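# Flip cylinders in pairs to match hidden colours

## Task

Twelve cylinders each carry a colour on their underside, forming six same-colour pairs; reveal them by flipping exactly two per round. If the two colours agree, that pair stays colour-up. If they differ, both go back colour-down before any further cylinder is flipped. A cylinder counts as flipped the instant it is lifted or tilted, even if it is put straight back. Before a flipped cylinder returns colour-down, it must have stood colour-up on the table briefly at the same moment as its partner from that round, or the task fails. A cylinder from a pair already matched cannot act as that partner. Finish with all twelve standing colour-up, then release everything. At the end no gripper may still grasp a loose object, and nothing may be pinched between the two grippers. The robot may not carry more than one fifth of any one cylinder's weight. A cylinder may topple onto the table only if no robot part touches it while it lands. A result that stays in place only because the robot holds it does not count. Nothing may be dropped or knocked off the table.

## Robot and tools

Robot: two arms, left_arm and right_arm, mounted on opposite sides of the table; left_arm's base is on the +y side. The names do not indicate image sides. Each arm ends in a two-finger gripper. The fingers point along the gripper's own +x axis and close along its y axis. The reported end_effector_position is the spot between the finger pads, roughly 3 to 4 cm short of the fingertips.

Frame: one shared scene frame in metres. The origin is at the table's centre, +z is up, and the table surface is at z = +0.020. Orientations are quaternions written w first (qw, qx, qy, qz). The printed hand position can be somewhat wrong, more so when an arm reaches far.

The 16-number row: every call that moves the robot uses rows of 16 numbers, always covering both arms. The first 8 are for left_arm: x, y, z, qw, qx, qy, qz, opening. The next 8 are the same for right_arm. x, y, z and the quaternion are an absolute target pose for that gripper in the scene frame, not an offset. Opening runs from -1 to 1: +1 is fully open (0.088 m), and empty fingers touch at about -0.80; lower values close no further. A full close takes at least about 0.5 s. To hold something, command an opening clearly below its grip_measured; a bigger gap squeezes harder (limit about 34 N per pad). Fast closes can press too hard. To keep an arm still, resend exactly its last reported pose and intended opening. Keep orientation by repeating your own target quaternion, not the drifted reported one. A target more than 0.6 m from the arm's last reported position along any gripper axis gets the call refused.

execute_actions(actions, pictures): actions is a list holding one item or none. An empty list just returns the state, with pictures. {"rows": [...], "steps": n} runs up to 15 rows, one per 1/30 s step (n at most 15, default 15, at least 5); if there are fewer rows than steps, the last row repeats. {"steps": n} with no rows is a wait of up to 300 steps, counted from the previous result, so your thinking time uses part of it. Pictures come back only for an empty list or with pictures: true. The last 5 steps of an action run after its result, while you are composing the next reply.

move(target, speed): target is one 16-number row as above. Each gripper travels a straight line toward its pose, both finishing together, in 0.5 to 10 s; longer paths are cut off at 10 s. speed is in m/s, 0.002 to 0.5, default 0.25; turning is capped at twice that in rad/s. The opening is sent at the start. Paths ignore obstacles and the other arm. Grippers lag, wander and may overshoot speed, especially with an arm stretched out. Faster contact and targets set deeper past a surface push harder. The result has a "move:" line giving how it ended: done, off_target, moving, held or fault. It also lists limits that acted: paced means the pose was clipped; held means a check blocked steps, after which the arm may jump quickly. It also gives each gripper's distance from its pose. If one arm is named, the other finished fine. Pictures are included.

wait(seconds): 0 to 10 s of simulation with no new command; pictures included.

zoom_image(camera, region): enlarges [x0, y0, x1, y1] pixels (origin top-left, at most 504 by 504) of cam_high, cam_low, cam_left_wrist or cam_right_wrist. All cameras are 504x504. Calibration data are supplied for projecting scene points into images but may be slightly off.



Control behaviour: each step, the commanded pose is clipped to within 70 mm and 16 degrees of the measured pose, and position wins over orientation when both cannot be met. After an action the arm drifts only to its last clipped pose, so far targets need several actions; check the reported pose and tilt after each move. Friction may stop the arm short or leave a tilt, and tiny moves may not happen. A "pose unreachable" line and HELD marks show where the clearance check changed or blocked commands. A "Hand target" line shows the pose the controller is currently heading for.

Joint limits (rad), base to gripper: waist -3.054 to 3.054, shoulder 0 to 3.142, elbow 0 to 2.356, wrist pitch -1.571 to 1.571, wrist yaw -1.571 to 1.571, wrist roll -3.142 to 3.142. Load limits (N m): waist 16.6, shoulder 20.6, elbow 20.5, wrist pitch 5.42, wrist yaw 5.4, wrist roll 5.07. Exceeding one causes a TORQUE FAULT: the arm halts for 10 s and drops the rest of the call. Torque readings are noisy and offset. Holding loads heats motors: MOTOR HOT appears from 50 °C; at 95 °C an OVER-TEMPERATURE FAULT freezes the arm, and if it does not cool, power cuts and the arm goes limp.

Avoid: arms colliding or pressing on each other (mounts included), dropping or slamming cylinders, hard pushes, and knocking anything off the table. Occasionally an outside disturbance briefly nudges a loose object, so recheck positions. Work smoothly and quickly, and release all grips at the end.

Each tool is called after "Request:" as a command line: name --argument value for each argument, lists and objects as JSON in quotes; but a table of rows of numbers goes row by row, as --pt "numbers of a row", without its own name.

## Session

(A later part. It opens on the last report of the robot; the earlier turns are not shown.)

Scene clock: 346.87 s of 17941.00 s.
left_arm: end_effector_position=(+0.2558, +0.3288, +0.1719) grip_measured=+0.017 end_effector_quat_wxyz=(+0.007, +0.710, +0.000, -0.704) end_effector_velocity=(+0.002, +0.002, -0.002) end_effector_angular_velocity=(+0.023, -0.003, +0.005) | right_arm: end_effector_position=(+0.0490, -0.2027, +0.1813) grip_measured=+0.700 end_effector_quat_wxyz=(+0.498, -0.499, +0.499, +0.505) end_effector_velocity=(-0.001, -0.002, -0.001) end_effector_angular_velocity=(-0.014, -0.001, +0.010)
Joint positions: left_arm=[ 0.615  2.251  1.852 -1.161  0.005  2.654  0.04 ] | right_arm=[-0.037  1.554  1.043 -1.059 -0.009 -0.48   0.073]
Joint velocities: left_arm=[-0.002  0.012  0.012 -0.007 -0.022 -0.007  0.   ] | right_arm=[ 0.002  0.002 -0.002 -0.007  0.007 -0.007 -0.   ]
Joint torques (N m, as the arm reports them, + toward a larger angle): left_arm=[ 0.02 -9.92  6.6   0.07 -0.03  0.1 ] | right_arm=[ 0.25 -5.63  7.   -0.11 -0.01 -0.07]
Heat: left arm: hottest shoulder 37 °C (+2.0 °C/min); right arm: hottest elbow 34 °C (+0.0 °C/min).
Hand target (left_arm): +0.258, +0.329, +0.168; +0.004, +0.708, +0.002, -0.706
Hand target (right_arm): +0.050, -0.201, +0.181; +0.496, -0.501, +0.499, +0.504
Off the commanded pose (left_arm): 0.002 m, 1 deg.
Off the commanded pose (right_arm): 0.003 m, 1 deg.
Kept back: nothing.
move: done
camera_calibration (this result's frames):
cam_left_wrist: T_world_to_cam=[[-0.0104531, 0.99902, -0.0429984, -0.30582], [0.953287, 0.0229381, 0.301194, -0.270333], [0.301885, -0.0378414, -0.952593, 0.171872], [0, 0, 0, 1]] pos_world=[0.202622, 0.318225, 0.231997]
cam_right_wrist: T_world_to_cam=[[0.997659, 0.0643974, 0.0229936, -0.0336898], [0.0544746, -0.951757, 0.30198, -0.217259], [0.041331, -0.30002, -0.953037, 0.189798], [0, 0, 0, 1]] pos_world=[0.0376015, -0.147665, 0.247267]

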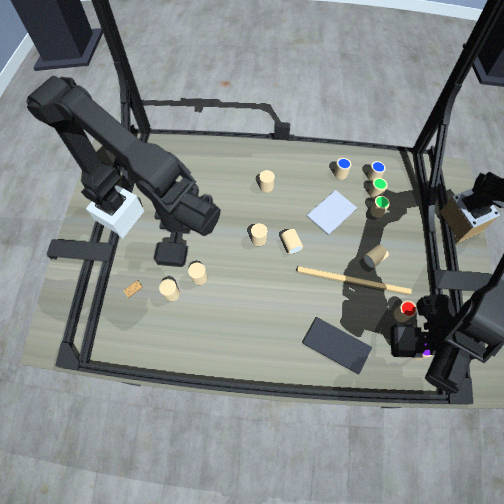

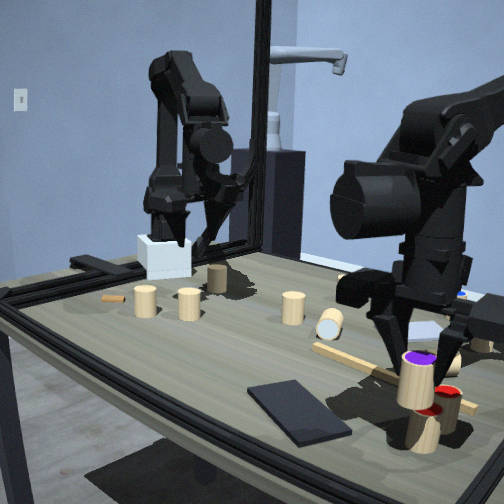

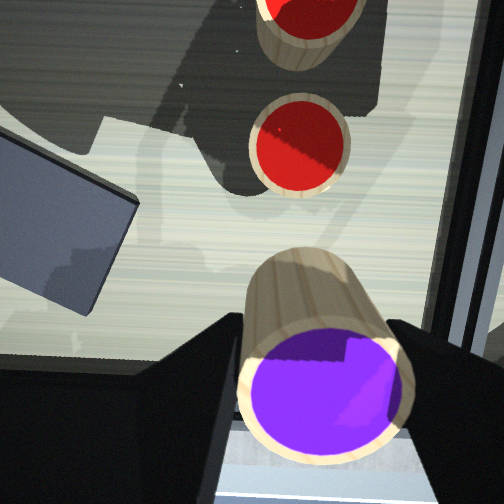

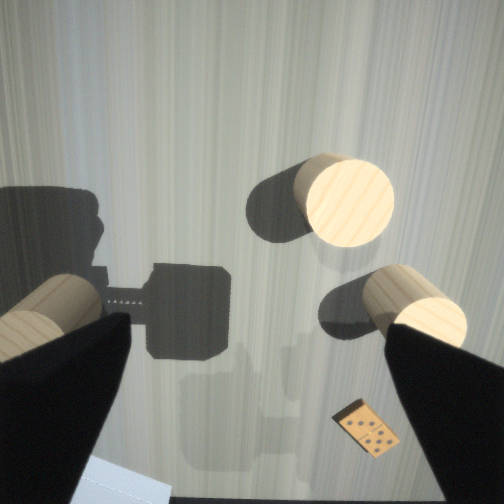

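Request:
move --target '[0.255,0.33,0.17,0,-0.707,0,0.707,-0.4,0.089,-0.178,0.16,0.5,-0.5,0.5,0.5,0.7]'

Request:
move --target '[0.255,0.33,0.075,0,-0.707,0,0.707,-0.4,0.089,-0.178,0.078,0.5,-0.5,0.5,0.5,0.7]' --speed 0.08

Request:
execute_actions --actions '[{"rows":[[0.255,0.33,0.075,0,-0.707,0,0.707,0.6,0.089,-0.178,0.078,0.5,-0.5,0.5,0.5,-0.4]],"steps":13}]'

Request:
move --target '[0.255,0.33,0.18,0,-0.707,0,0.707,0.6,0.089,-0.178,0.17,0.5,-0.5,0.5,0.5,-0.4]'

Request:
move --target '[-0.003,0.09,0.31,0.5,0.5,-0.5,-0.5,0.8,0,-0.05,0.298,0.707,0,0,0.707,-0.4]' --speed 0.4

Request:
move --target '[-0.003,0.014,0.31,0.5,0.5,-0.5,-0.5,0.8,0,-0.05,0.298,0.707,0,0,0.707,-0.4]' --speed 0.15

Request:
execute_actions --actions '[{"rows":[[-0.003,0.014,0.31,0.5,0.5,-0.5,-0.5,-0.4,0,-0.05,0.298,0.707,0,0,0.707,-0.4]],"steps":15}]'

Request:
execute_actions --actions '[{"rows":[[-0.003,0.014,0.31,0.5,0.5,-0.5,-0.5,-0.4,0,-0.05,0.298,0.707,0,0,0.707,0.8]],"steps":10}]'

Request:
move --target '[-0.003,0.06,0.31,0.5,0.5,-0.5,-0.5,-0.4,0,-0.11,0.3,0.707,0,0,0.707,0.8]'

Request:
move --target '[0.145,0.22,0.17,0,-0.707,0,0.707,-0.4,-0.03,-0.038,0.16,0.5,-0.5,0.5,0.5,0.7]' --speed 0.4

Scene clock: 348.33 s of 17941.00 s.
left_arm: end_effector_position=(+0.2550, +0.3295, +0.1714) grip_measured=+0.016 end_effector_quat_wxyz=(+0.003, +0.708, -0.001, -0.706) end_effector_velocity=(-0.006, +0.001, +0.000) end_effector_angular_velocity=(+0.017, +0.016, +0.000) | right_arm: end_effector_position=(+0.0859, -0.1801, +0.1610) grip_measured=+0.700 end_effector_quat_wxyz=(+0.500, -0.498, +0.501, +0.500) end_effector_velocity=(+0.001, +0.002, -0.001) end_effector_angular_velocity=(+0.006, +0.005, +0.005)
Joint positions: left_arm=[ 0.615  2.253  1.854 -1.167  0.003  2.662  0.04 ] | right_arm=[-0.111  1.72   1.136 -0.988 -0.003 -0.544  0.073]
Joint velocities: left_arm=[-0.007 -0.002 -0.002 -0.022 -0.007 -0.007 -0.   ] | right_arm=[-0.002  0.007  0.002  0.007 -0.007 -0.007 -0.   ]
Joint torques (N m, as the arm reports them, + toward a larger angle): left_arm=[ -0.02 -11.5    5.52   0.06  -0.06   0.11] | right_arm=[-0.24 -6.7   6.83  0.28  0.   -0.22]
Heat: left arm: hottest shoulder 38 °C (+3.0 °C/min); right arm: hottest elbow 34 °C (+0.0 °C/min).
Hand target (left_arm): +0.255, +0.330, +0.170; +0.000, +0.707, +0.000, -0.707
Hand target (right_arm): +0.089, -0.178, +0.160; +0.500, -0.500, +0.500, +0.500
Off the commanded pose (left_arm): 0.002 m, 0 deg.
Off the commanded pose (right_arm): 0.004 m, 0 deg.
Kept back: nothing.
move: done
camera_calibration (this result's frames):
cam_left_wrist: T_world_to_cam=[[-0.00302963, 0.999256, -0.038436, -0.309291], [0.954773, 0.0143184, 0.296991, -0.266355], [0.29732, -0.0357979, -0.954106, 0.172462], [0, 0, 0, 1]] pos_world=[0.202095, 0.319049, 0.231764]
cam_right_wrist: T_world_to_cam=[[0.998089, 0.0557386, 0.0266665, -0.0736684], [0.0449352, -0.950996, 0.305921, -0.191275], [0.0424114, -0.304138, -0.951683, 0.174656], [0, 0, 0, 1]] pos_world=[0.0747152, -0.124676, 0.226697]

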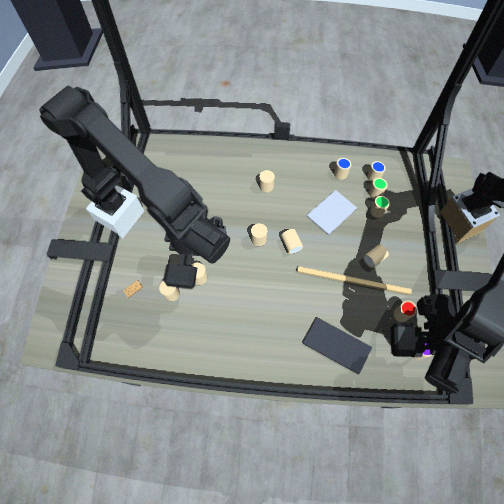

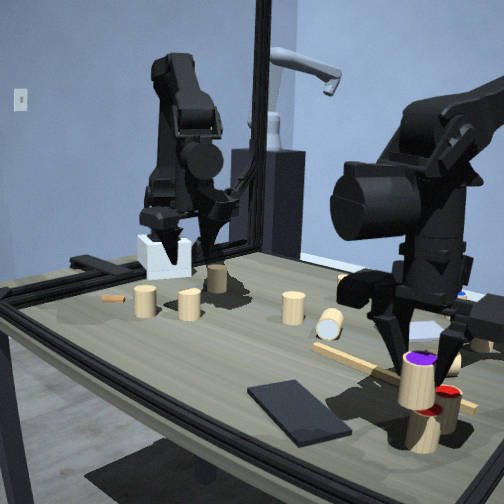

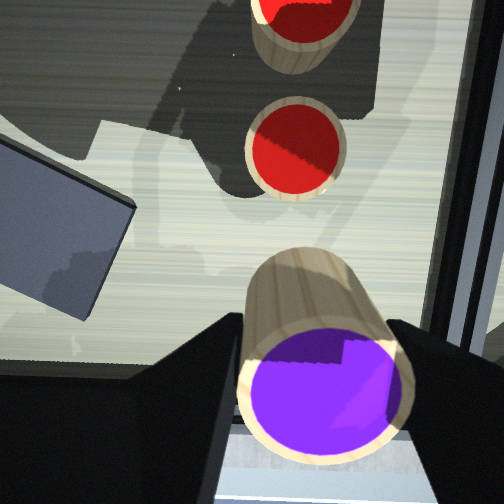

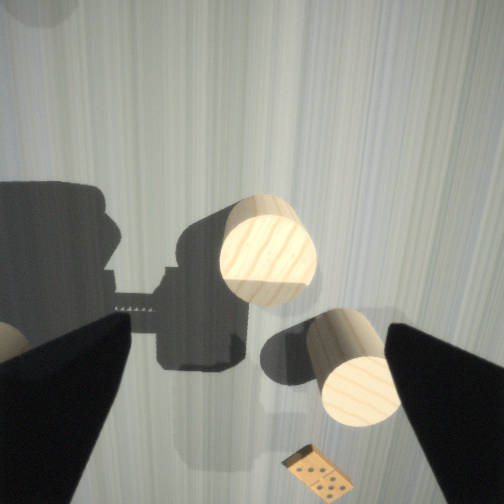

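Scene clock: 349.93 s of 17941.00 s.
left_arm: end_effector_position=(+0.2602, +0.3269, +0.0881) grip_measured=+0.016 end_effector_quat_wxyz=(+0.007, +0.716, -0.005, -0.698) end_effector_velocity=(+0.006, -0.001, +0.002) end_effector_angular_velocity=(+0.007, -0.034, +0.006) | right_arm: end_effector_position=(+0.0895, -0.1748, +0.0838) grip_measured=+0.700 end_effector_quat_wxyz=(+0.506, -0.497, +0.495, +0.502) end_effector_velocity=(-0.000, +0.000, -0.003) end_effector_angular_velocity=(+0.002, +0.007, +0.005)
Joint positions: left_arm=[ 0.615  2.355  1.685 -0.871  0.003  2.662  0.04 ] | right_arm=[-0.111  1.873  0.981 -0.661 -0.003 -0.545  0.073]
Joint velocities: left_arm=[-0.002 -0.002  0.002  0.022 -0.022 -0.007 -0.   ] | right_arm=[-0.002  0.007 -0.002  0.007 -0.007 -0.007 -0.   ]
Joint torques (N m, as the arm reports them, + toward a larger angle): left_arm=[ 0.08 -9.17  3.74  0.63 -0.08  0.15] | right_arm=[-0.32 -7.01  3.61  0.31  0.   -0.22]
Heat: left arm: hottest shoulder 38 °C (+2.0 °C/min); right arm: hottest elbow 34 °C (+0.0 °C/min).
Hand target (left_arm): +0.255, +0.330, +0.075; -0.000, +0.707, -0.000, -0.707
Hand target (right_arm): +0.089, -0.179, +0.078; +0.500, -0.500, +0.500, +0.500
Off the commanded pose (left_arm): 0.014 m, 2 deg.
Off the commanded pose (right_arm): 0.007 m, 1 deg.
Kept back: nothing.
move: off_target (left_arm)
camera_calibration (this result's frames):
cam_left_wrist: T_world_to_cam=[[-0.00167847, 0.998773, -0.0494951, -0.309112], [0.947947, 0.0173496, 0.317955, -0.247551], [0.318424, -0.046385, -0.946813, 0.0886875], [0, 0, 0, 1]] pos_world=[0.205906, 0.317141, 0.147381]
cam_right_wrist: T_world_to_cam=[[0.997795, 0.0548606, 0.0373587, -0.0765072], [0.0416229, -0.955625, 0.291632, -0.162082], [0.0516999, -0.289434, -0.955801, 0.104788], [0, 0, 0, 1]] pos_world=[0.0776674, -0.120364, 0.150283]

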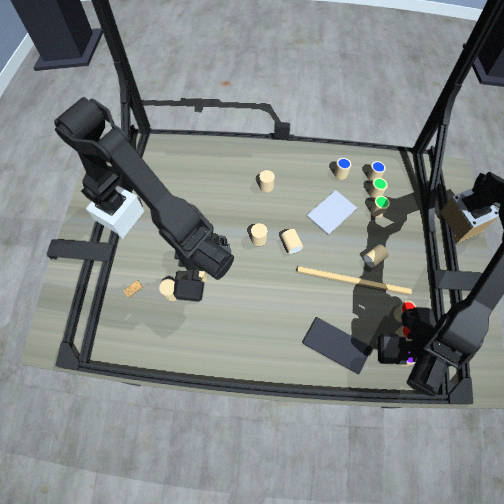

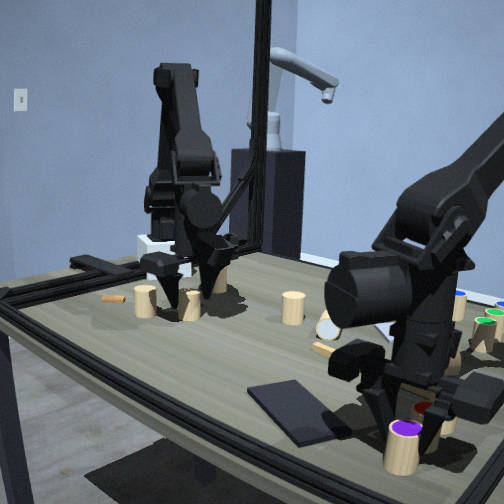

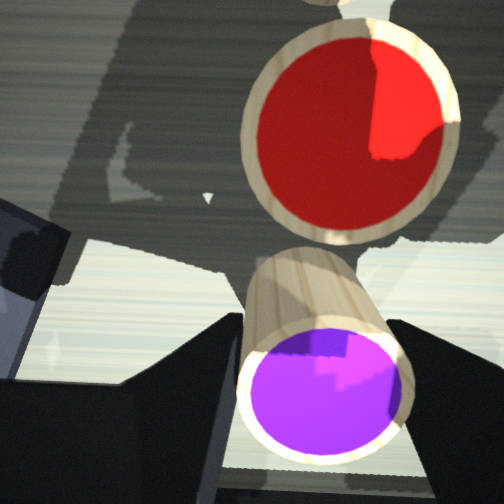

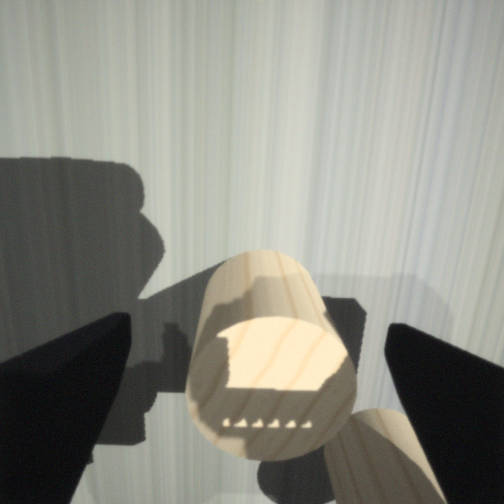

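Scene clock: 350.20 s of 17941.00 s.
left_arm: end_effector_position=(+0.2599, +0.3270, +0.0851) grip_measured=+0.514 end_effector_quat_wxyz=(+0.006, +0.715, -0.004, -0.699) end_effector_velocity=(-0.007, +0.006, -0.014) end_effector_angular_velocity=(+0.041, +0.031, +0.005) | right_arm: end_effector_position=(+0.0897, -0.1750, +0.0827) grip_measured=+0.022 end_effector_quat_wxyz=(+0.506, -0.498, +0.495, +0.501) end_effector_velocity=(-0.000, -0.004, -0.003) end_effector_angular_velocity=(-0.018, +0.003, +0.005)
Joint positions: left_arm=[ 0.615  2.362  1.684 -0.866  0.003  2.662  0.064] | right_arm=[-0.112  1.877  0.981 -0.659 -0.001 -0.546  0.04 ]
Joint velocities: left_arm=[-0.002  0.027 -0.012 -0.007 -0.022 -0.007  0.047] | right_arm=[-0.002  0.007 -0.002 -0.007  0.007 -0.007  0.   ]
Joint torques (N m, as the arm reports them, + toward a larger angle): left_arm=[ -0.23 -10.32   3.84   0.43  -0.01   0.07] | right_arm=[-0.27 -7.13  4.    0.23 -0.05 -0.19]
Heat: left arm: hottest shoulder 38 °C (+2.0 °C/min); right arm: hottest elbow 34 °C (+0.0 °C/min).
Steps of this call (steps 1 to 8: the first 8 steps of this action). Readings (end_effector_position):
1: left_arm (+0.2604, +0.3268, +0.0881) | right_arm (+0.0895, -0.1747, +0.0837)
2: left_arm (+0.2604, +0.3268, +0.0881) | right_arm (+0.0895, -0.1748, +0.0835)
4: left_arm (+0.2610, +0.3265, +0.0878) | right_arm (+0.0894, -0.1749, +0.0831)
8: the state above

Scene clock: 351.67 s of 17941.00 s.
left_arm: end_effector_position=(+0.2528, +0.3307, +0.1759) grip_measured=+0.600 end_effector_quat_wxyz=(+0.000, +0.703, +0.002, -0.711) end_effector_velocity=(-0.005, +0.000, -0.000) end_effector_angular_velocity=(+0.017, +0.016, -0.015) | right_arm: end_effector_position=(+0.0874, -0.1788, +0.1647) grip_measured=+0.022 end_effector_quat_wxyz=(+0.495, -0.500, +0.506, +0.499) end_effector_velocity=(-0.003, -0.005, +0.001) end_effector_angular_velocity=(-0.023, +0.023, +0.019)
Joint positions: left_arm=[ 0.615  2.254  1.874 -1.201  0.002  2.662  0.068] | right_arm=[-0.112  1.733  1.168 -1.021 -0.001 -0.546  0.04 ]
Joint velocities: left_arm=[-0.007  0.002  0.002 -0.022 -0.007  0.007 -0.   ] | right_arm=[-0.002  0.002  0.007 -0.037 -0.007 -0.022 -0.   ]
Joint torques (N m, as the arm reports them, + toward a larger angle): left_arm=[ -0.01 -12.46   6.54   0.06  -0.11   0.1 ] | right_arm=[-0.24 -9.5   6.95 -0.14 -0.05 -0.19]
Heat: left arm: hottest shoulder 38 °C (+3.0 °C/min); right arm: hottest elbow 34 °C (+0.0 °C/min).
Hand target (left_arm): +0.255, +0.330, +0.180; +0.000, +0.707, +0.000, -0.707
Hand target (right_arm): +0.089, -0.177, +0.170; +0.500, -0.500, +0.500, +0.500
Off your previous action's commanded pose (left_arm): 0.011 m, 1 deg at its last step (step 5 of this call).
Off your previous action's commanded pose (right_arm): 0.005 m, 1 deg at its last step (step 5 of this call).
Off the commanded pose (left_arm): 0.005 m, 1 deg.
Off the commanded pose (right_arm): 0.006 m, 1 deg.
Kept back: nothing.
move: done
camera_calibration (this result's frames):
cam_left_wrist: T_world_to_cam=[[-0.00312442, 0.999534, -0.0303798, -0.311885], [0.958812, 0.011623, 0.283804, -0.263391], [0.284025, -0.0282418, -0.958401, 0.179061], [0, 0, 0, 1]] pos_world=[0.20071, 0.319858, 0.236889]
cam_right_wrist: T_world_to_cam=[[0.998205, 0.0564466, 0.0200012, -0.0741493], [0.0471618, -0.946807, 0.318326, -0.192741], [0.0369057, -0.316812, -0.94777, 0.176111], [0, 0, 0, 1]] pos_world=[0.0766067, -0.122509, 0.22975]

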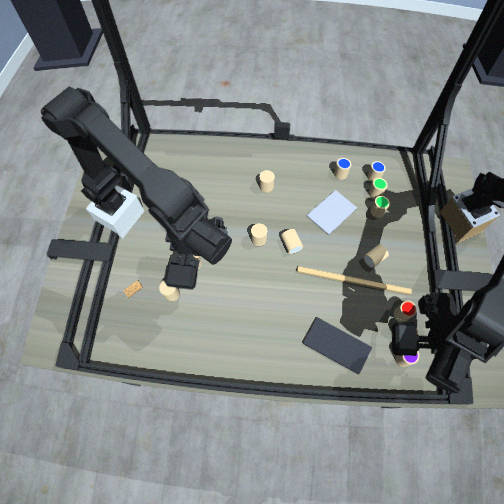

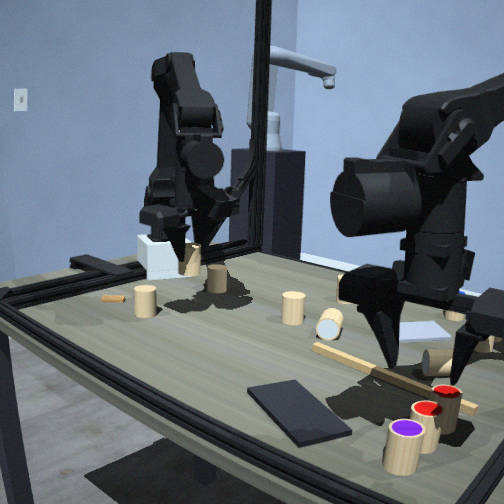

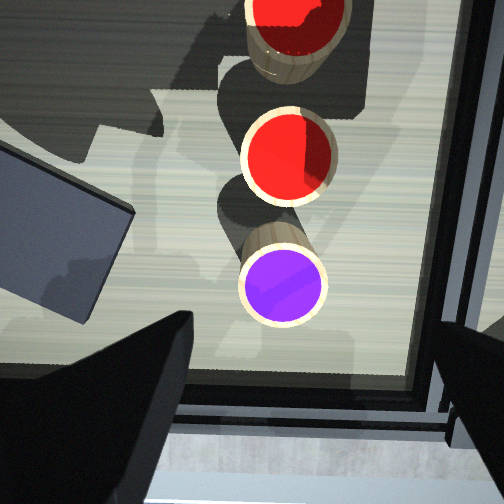

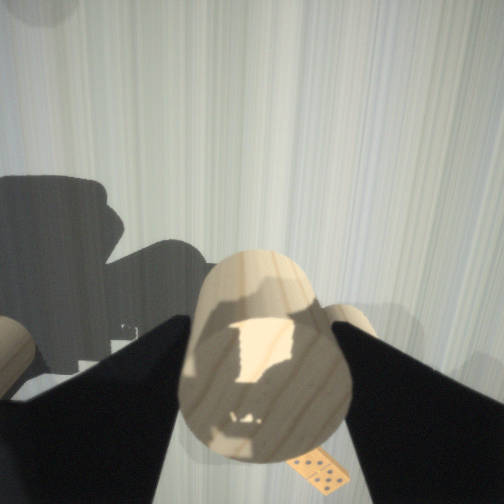

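Scene clock: 354.33 s of 17941.00 s.
left_arm: end_effector_position=(-0.0045, +0.0908, +0.3227) grip_measured=+0.800 end_effector_quat_wxyz=(+0.499, +0.496, -0.510, -0.495) end_effector_velocity=(-0.004, -0.001, -0.001) end_effector_angular_velocity=(-0.002, +0.021, -0.015) | right_arm: end_effector_position=(+0.0016, -0.0485, +0.3025) grip_measured=+0.022 end_effector_quat_wxyz=(+0.711, -0.002, -0.010, +0.703) end_effector_velocity=(-0.002, +0.000, +0.001) end_effector_angular_velocity=(+0.012, -0.011, +0.019)
Joint positions: left_arm=[-0.057  1.722  0.758  0.983  0.432  1.574  0.078] | right_arm=[ 0.154  1.44   0.488  0.963 -0.271 -0.014  0.04 ]
Joint velocities: left_arm=[-0.007  0.002 -0.002  0.007  0.007 -0.022 -0.   ] | right_arm=[-0.002  0.007 -0.002  0.022 -0.022 -0.007 -0.   ]
Joint torques (N m, as the arm reports them, + toward a larger angle): left_arm=[-0.4  -6.28  4.31  1.83 -0.17 -0.08] | right_arm=[ 0.31 -5.22  4.91  1.62  0.03  0.2 ]
Heat: left arm: hottest shoulder 39 °C (+4.0 °C/min); right arm: hottest elbow 34 °C (+0.0 °C/min).
Hand target (left_arm): -0.006, +0.091, +0.312; +0.498, +0.498, -0.501, -0.503
Hand target (right_arm): +0.001, -0.049, +0.297; +0.711, -0.003, -0.003, +0.703
Off the commanded pose (left_arm): 0.013 m, 1 deg.
Off the commanded pose (right_arm): 0.005 m, 1 deg.
Kept back: nothing.
move: off_target (left_arm)
camera_calibration (this result's frames):
cam_left_wrist: T_world_to_cam=[[0.0112219, -0.0515613, -0.998607, 0.339529], [0.958663, 0.284519, -0.00391756, 0.0124971], [0.284324, -0.957283, 0.0526227, 0.144184], [0, 0, 0, 1]] pos_world=[-0.0567858, 0.151976, 0.331518]
cam_right_wrist: T_world_to_cam=[[0.996289, -0.041064, 0.0756377, -0.0201711], [0.0601231, -0.296775, -0.953053, 0.306945], [0.0615835, 0.954064, -0.293205, 0.214777], [0, 0, 0, 1]] pos_world=[-0.011585, -0.114646, 0.357035]

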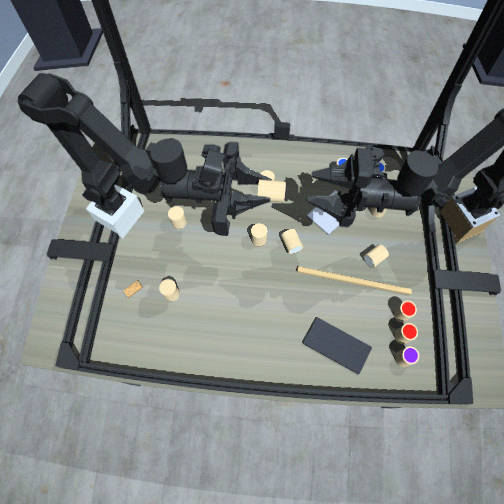

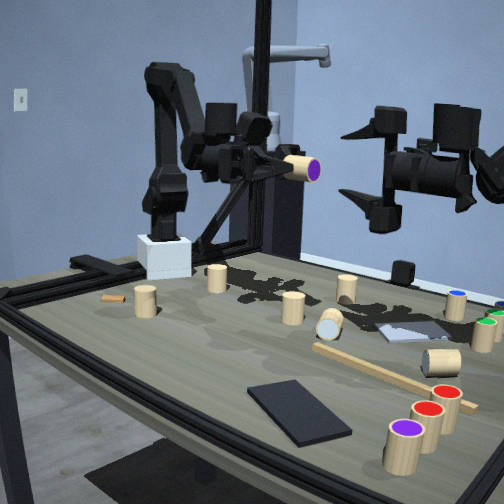

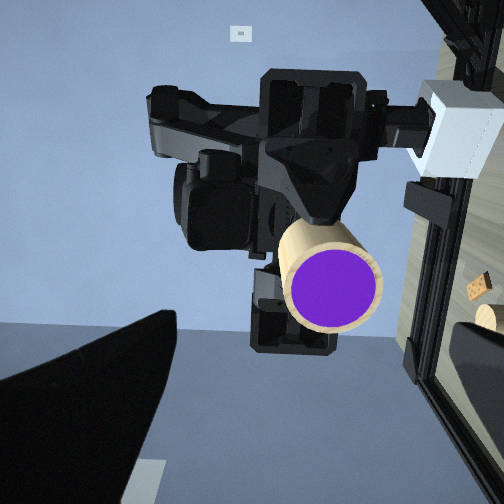

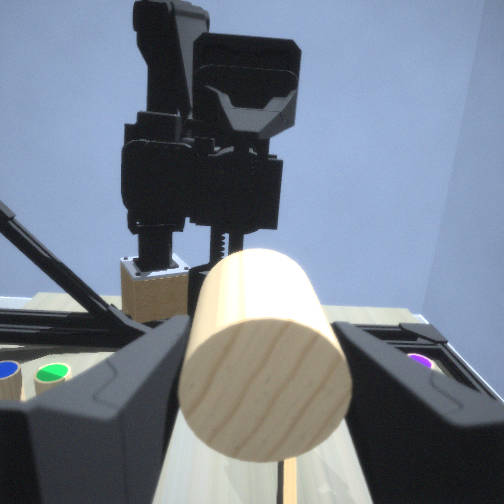

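Scene clock: 355.40 s of 17941.00 s.
left_arm: end_effector_position=(-0.0033, +0.0178, +0.3138) grip_measured=+0.800 end_effector_quat_wxyz=(+0.501, +0.499, -0.503, -0.497) end_effector_velocity=(-0.002, -0.003, -0.000) end_effector_angular_velocity=(+0.002, +0.008, -0.000) | right_arm: end_effector_position=(+0.0002, -0.0486, +0.3022) grip_measured=+0.022 end_effector_quat_wxyz=(+0.708, +0.001, -0.007, +0.707) end_effector_velocity=(-0.000, -0.001, -0.009) end_effector_angular_velocity=(-0.031, +0.016, +0.005)
Joint positions: left_arm=[-0.135  1.956  1.043  0.92   0.344  1.573  0.078] | right_arm=[ 0.154  1.44   0.487  0.963 -0.281 -0.005  0.04 ]
Joint velocities: left_arm=[-0.007  0.007  0.012 -0.007 -0.007 -0.007 -0.   ] | right_arm=[-0.002  0.002 -0.007 -0.022 -0.007  0.007  0.   ]
Joint torques (N m, as the arm reports them, + toward a larger angle): left_arm=[-0.37 -8.24  6.85  1.43 -0.08 -0.18] | right_arm=[-0.16 -6.12  4.95  1.28 -0.13  0.2 ]
Heat: left arm: hottest shoulder 38 °C (+3.0 °C/min); right arm: hottest elbow 34 °C (+0.0 °C/min).
Hand target (left_arm): -0.003, +0.014, +0.310; +0.500, +0.500, -0.500, -0.500
Hand target (right_arm): -0.000, -0.050, +0.298; +0.707, -0.000, +0.000, +0.707
Off the commanded pose (left_arm): 0.005 m, 1 deg.
Off the commanded pose (right_arm): 0.004 m, 1 deg.
Kept back: nothing.
move: done
camera_calibration (this result's frames):
cam_left_wrist: T_world_to_cam=[[0.00520055, -0.0406421, -0.99916, 0.326848], [0.955875, 0.293691, -0.00697101, 0.0328679], [0.293728, -0.955036, 0.0403761, 0.078206], [0, 0, 0, 1]] pos_world=[-0.0560887, 0.0783204, 0.323645]
cam_right_wrist: T_world_to_cam=[[0.997285, -0.0317877, 0.0664268, -0.0155109], [0.0540377, -0.296922, -0.953371, 0.30679], [0.0500291, 0.954372, -0.294398, 0.215257], [0, 0, 0, 1]] pos_world=[-0.0118786, -0.114835, 0.356887]

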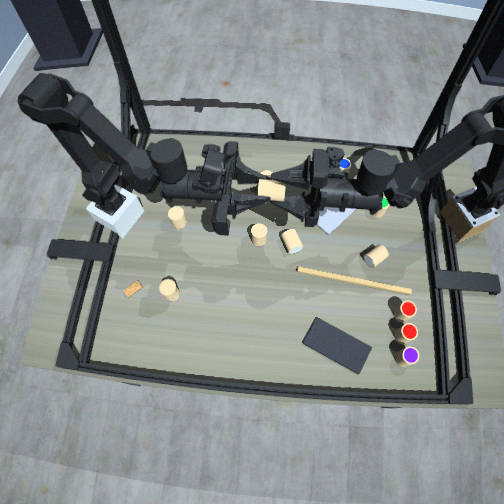

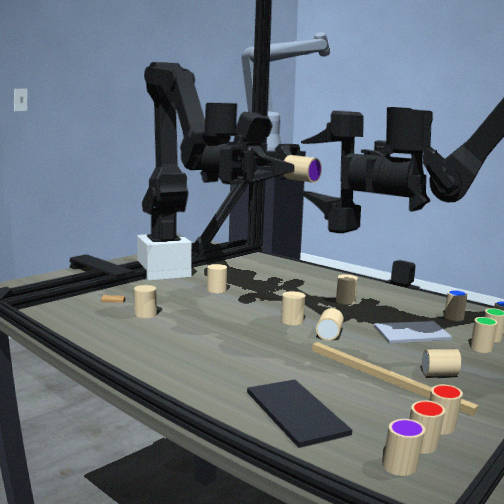

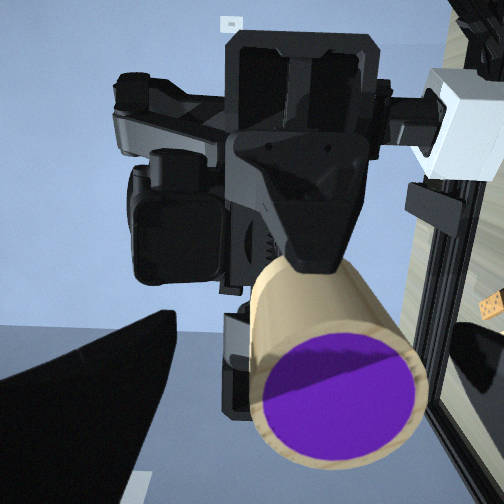

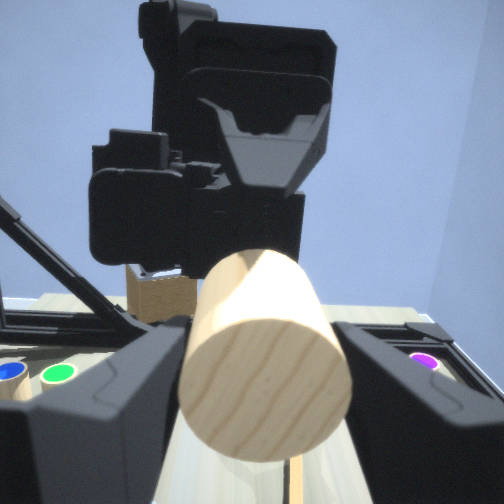

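Scene clock: 355.73 s of 17941.00 s.
left_arm: end_effector_position=(-0.0031, +0.0174, +0.3127) grip_measured=+0.020 end_effector_quat_wxyz=(+0.500, +0.500, -0.502, -0.498) end_effector_velocity=(-0.000, +0.000, -0.001) end_effector_angular_velocity=(+0.007, +0.010, +0.005) | right_arm: end_effector_position=(+0.0002, -0.0486, +0.3024) grip_measured=+0.022 end_effector_quat_wxyz=(+0.707, +0.001, -0.007, +0.707) end_effector_velocity=(-0.000, -0.001, -0.002) end_effector_angular_velocity=(-0.007, -0.005, +0.005)
Joint positions: left_arm=[-0.135  1.957  1.045  0.916  0.344  1.573  0.04 ] | right_arm=[ 0.154  1.44   0.487  0.964 -0.281 -0.005  0.04 ]
Joint velocities: left_arm=[-0.002 -0.002 -0.002 -0.007 -0.007 -0.007 -0.   ] | right_arm=[-0.002 -0.002 -0.002 -0.007 -0.007 -0.007 -0.   ]
Joint torques (N m, as the arm reports them, + toward a larger angle): left_arm=[-0.51 -8.19  6.68  1.61 -0.1  -0.14] | right_arm=[-0.12 -6.1   4.99  1.24 -0.11  0.18]
Heat: left arm: hottest shoulder 38 °C (+3.0 °C/min); right arm: hottest elbow 34 °C (+0.0 °C/min).
Steps of this call (steps 1 to 10: the first 10 steps of this action). Readings (end_effector_position):
1: left_arm (-0.0032, +0.0177, +0.3136) | right_arm (+0.0002, -0.0486, +0.3022)
2: left_arm (-0.0032, +0.0176, +0.3137) | right_arm (+0.0002, -0.0486, +0.3022)
4: left_arm (-0.0032, +0.0176, +0.3136) | right_arm (+0.0002, -0.0486, +0.3022)
8: left_arm (-0.0031, +0.0174, +0.3127) | right_arm (+0.0002, -0.0486, +0.3024)
10: the state above

Scene clock: 356.07 s of 17941.00 s.
left_arm: end_effector_position=(-0.0030, +0.0174, +0.3125) grip_measured=+0.020 end_effector_quat_wxyz=(+0.500, +0.500, -0.501, -0.498) end_effector_velocity=(-0.005, -0.001, -0.004) end_effector_angular_velocity=(+0.012, -0.003, -0.015) | right_arm: end_effector_position=(+0.0001, -0.0486, +0.3024) grip_measured=+0.189 end_effector_quat_wxyz=(+0.707, +0.001, -0.007, +0.707) end_effector_velocity=(-0.003, -0.001, -0.002) end_effector_angular_velocity=(-0.007, -0.006, +0.019)
Joint positions: left_arm=[-0.135  1.958  1.045  0.916  0.343  1.573  0.04 ] | right_arm=[ 0.154  1.44   0.487  0.964 -0.281 -0.005  0.048]
Joint velocities: left_arm=[-0.007  0.002 -0.002 -0.007  0.007  0.007 -0.   ] | right_arm=[-0.002 -0.002 -0.002 -0.007 -0.022 -0.007  0.161]
Joint torques (N m, as the arm reports them, + toward a larger angle): left_arm=[-0.33 -8.73  6.99  1.55 -0.04 -0.11] | right_arm=[-0.16 -6.08  4.97  1.24 -0.09  0.17]
Heat: left arm: hottest shoulder 38 °C (+3.0 °C/min); right arm: hottest elbow 34 °C (+0.0 °C/min).
Off your previous action's commanded pose (left_arm): 0.004 m, 0 deg at its last step (step 5 of this call).
Off your previous action's commanded pose (right_arm): 0.005 m, 1 deg at its last step (step 5 of this call).
Steps of this call (steps 1 to 5: the last 5 steps of your previous action; steps 6 to 10: the first 5 steps of this action). Readings (end_effector_position):
6: left_arm (-0.0031, +0.0174, +0.3127) | right_arm (+0.0002, -0.0486, +0.3024)
7: left_arm (-0.0031, +0.0174, +0.3127) | right_arm (+0.0002, -0.0486, +0.3024)
9: left_arm (-0.0030, +0.0174, +0.3125) | right_arm (+0.0001, -0.0486, +0.3024)
10: the state above

Scene clock: 357.60 s of 17941.00 s.
left_arm: end_effector_position=(-0.0027, +0.0564, +0.3073) grip_measured=+0.018 end_effector_quat_wxyz=(+0.499, +0.501, -0.498, -0.502) end_effector_velocity=(+0.003, +0.003, +0.004) end_effector_angular_velocity=(-0.002, +0.006, +0.024) | right_arm: end_effector_position=(+0.0003, -0.1073, +0.3034) grip_measured=+0.800 end_effector_quat_wxyz=(+0.707, +0.000, -0.005, +0.707) end_effector_velocity=(-0.002, -0.003, -0.001) end_effector_angular_velocity=(-0.007, -0.020, +0.014)
Joint positions: left_arm=[-0.096  1.854  0.877  0.97   0.383  1.573  0.04 ] | right_arm=[ 0.066  1.153  0.312  0.849 -0.37  -0.004  0.078]
Joint velocities: left_arm=[ 0.002 -0.017 -0.007 -0.007 -0.022 -0.007 -0.   ] | right_arm=[-0.007 -0.022 -0.007 -0.022 -0.022 -0.022 -0.   ]
Joint torques (N m, as the arm reports them, + toward a larger angle): left_arm=[  0.18 -11.15   4.39   1.87   0.11  -0.14] | right_arm=[-0.32 -5.03  5.11  1.14 -0.13  0.18]
Heat: left arm: hottest shoulder 39 °C (+4.0 °C/min); right arm: hottest elbow 34 °C (+0.0 °C/min).
Hand target (left_arm): -0.003, +0.060, +0.310; +0.500, +0.500, -0.500, -0.500
Hand target (right_arm): +0.000, -0.110, +0.300; +0.707, +0.000, +0.000, +0.707
Off your previous action's commanded pose (left_arm): 0.004 m, 0 deg at its last step (step 5 of this call).
Off your previous action's commanded pose (right_arm): 0.005 m, 1 deg at its last step (step 5 of this call).
Off the commanded pose (left_arm): 0.004 m, 0 deg.
Off the commanded pose (right_arm): 0.004 m, 1 deg.
Kept back: nothing.
move: done
camera_calibration (this result's frames):
cam_left_wrist: T_world_to_cam=[[-0.000165583, -0.0274488, -0.999623, 0.321277], [0.955835, 0.29379, -0.00822556, 0.0213307], [0.293905, -0.955476, 0.0261879, 0.119588], [0, 0, 0, 1]] pos_world=[-0.055483, 0.116815, 0.3182]
cam_right_wrist: T_world_to_cam=[[0.997409, -0.0300746, 0.0653438, -0.0170179], [0.0533769, -0.299514, -0.952598, 0.289987], [0.0482203, 0.953618, -0.297132, 0.272307], [0, 0, 0, 1]] pos_world=[-0.0116356, -0.173334, 0.358264]

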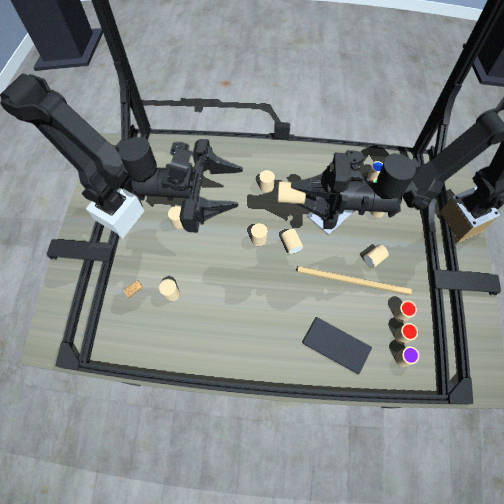

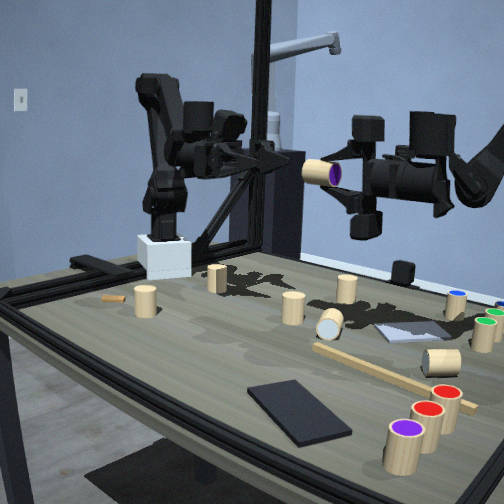

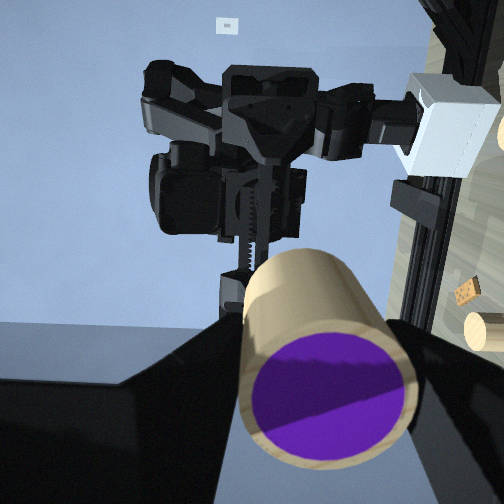

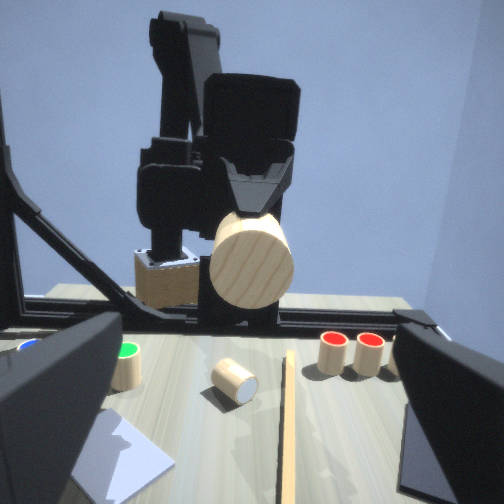

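Scene clock: 360.17 s of 17941.00 s.
left_arm: end_effector_position=(+0.1447, +0.2187, +0.1716) grip_measured=+0.017 end_effector_quat_wxyz=(+0.008, +0.708, -0.001, -0.707) end_effector_velocity=(-0.001, +0.008, -0.001) end_effector_angular_velocity=(+0.052, -0.003, +0.005) | right_arm: end_effector_position=(-0.0294, -0.0404, +0.1641) grip_measured=+0.700 end_effector_quat_wxyz=(+0.498, -0.499, +0.495, +0.507) end_effector_velocity=(-0.001, -0.004, -0.000) end_effector_angular_velocity=(-0.031, +0.011, -0.010)
Joint positions: left_arm=[ 0.252  2.167  1.714 -1.108  0.007  2.291  0.04 ] | right_arm=[ 0.336  2.068  1.618 -1.109 -0.006 -0.113  0.073]
Joint velocities: left_arm=[-0.002  0.007  0.007 -0.037 -0.037 -0.007 -0.   ] | right_arm=[-0.002  0.012  0.017 -0.037 -0.007  0.007 -0.   ]
Joint torques (N m, as the arm reports them, + toward a larger angle): left_arm=[ 0.   -9.59  6.38  0.19 -0.07  0.12] | right_arm=[ 0.27 -9.32  7.05 -0.09  0.02  0.18]
Heat: left arm: hottest shoulder 39 °C (+4.1 °C/min); right arm: hottest elbow 34 °C (+0.0 °C/min).
Hand target (left_arm): +0.147, +0.218, +0.168; +0.004, +0.707, +0.002, -0.708
Hand target (right_arm): -0.030, -0.039, +0.160; +0.497, -0.502, +0.498, +0.503
Off the commanded pose (left_arm): 0.002 m, 1 deg.
Off the commanded pose (right_arm): 0.005 m, 1 deg.
Kept back: nothing.
move: done
camera_calibration (this result's frames):
cam_left_wrist: T_world_to_cam=[[-0.0099365, 0.998913, -0.0455384, -0.196696], [0.955299, 0.0229396, 0.294749, -0.161015], [0.295473, -0.040574, -0.954489, 0.202873], [0, 0, 0, 1]] pos_world=[0.0919197, 0.208408, 0.232142]
cam_right_wrist: T_world_to_cam=[[0.997135, 0.0710812, 0.0258709, 0.0342435], [0.060287, -0.953358, 0.295759, -0.0521858], [0.0456872, -0.293352, -0.954912, 0.226058], [0, 0, 0, 1]] pos_world=[-0.0413273, 0.014129, 0.230414]

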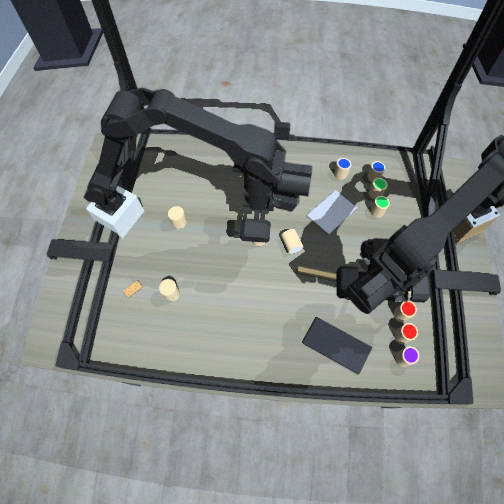

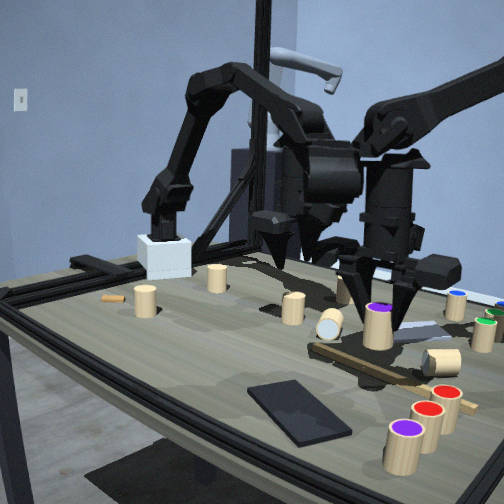

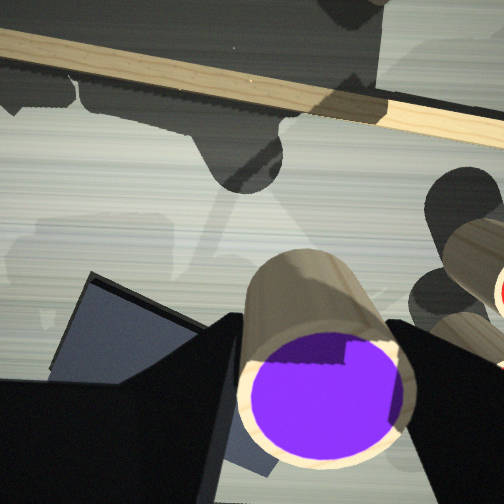

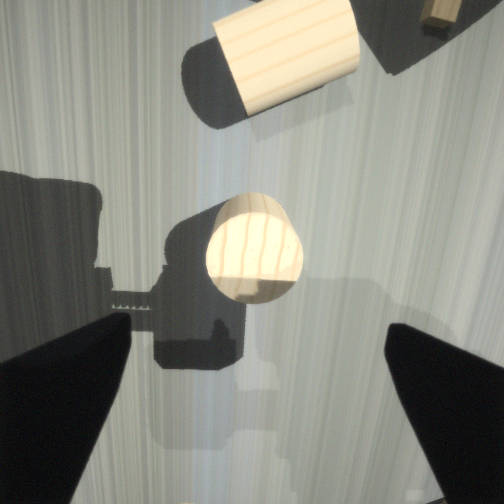

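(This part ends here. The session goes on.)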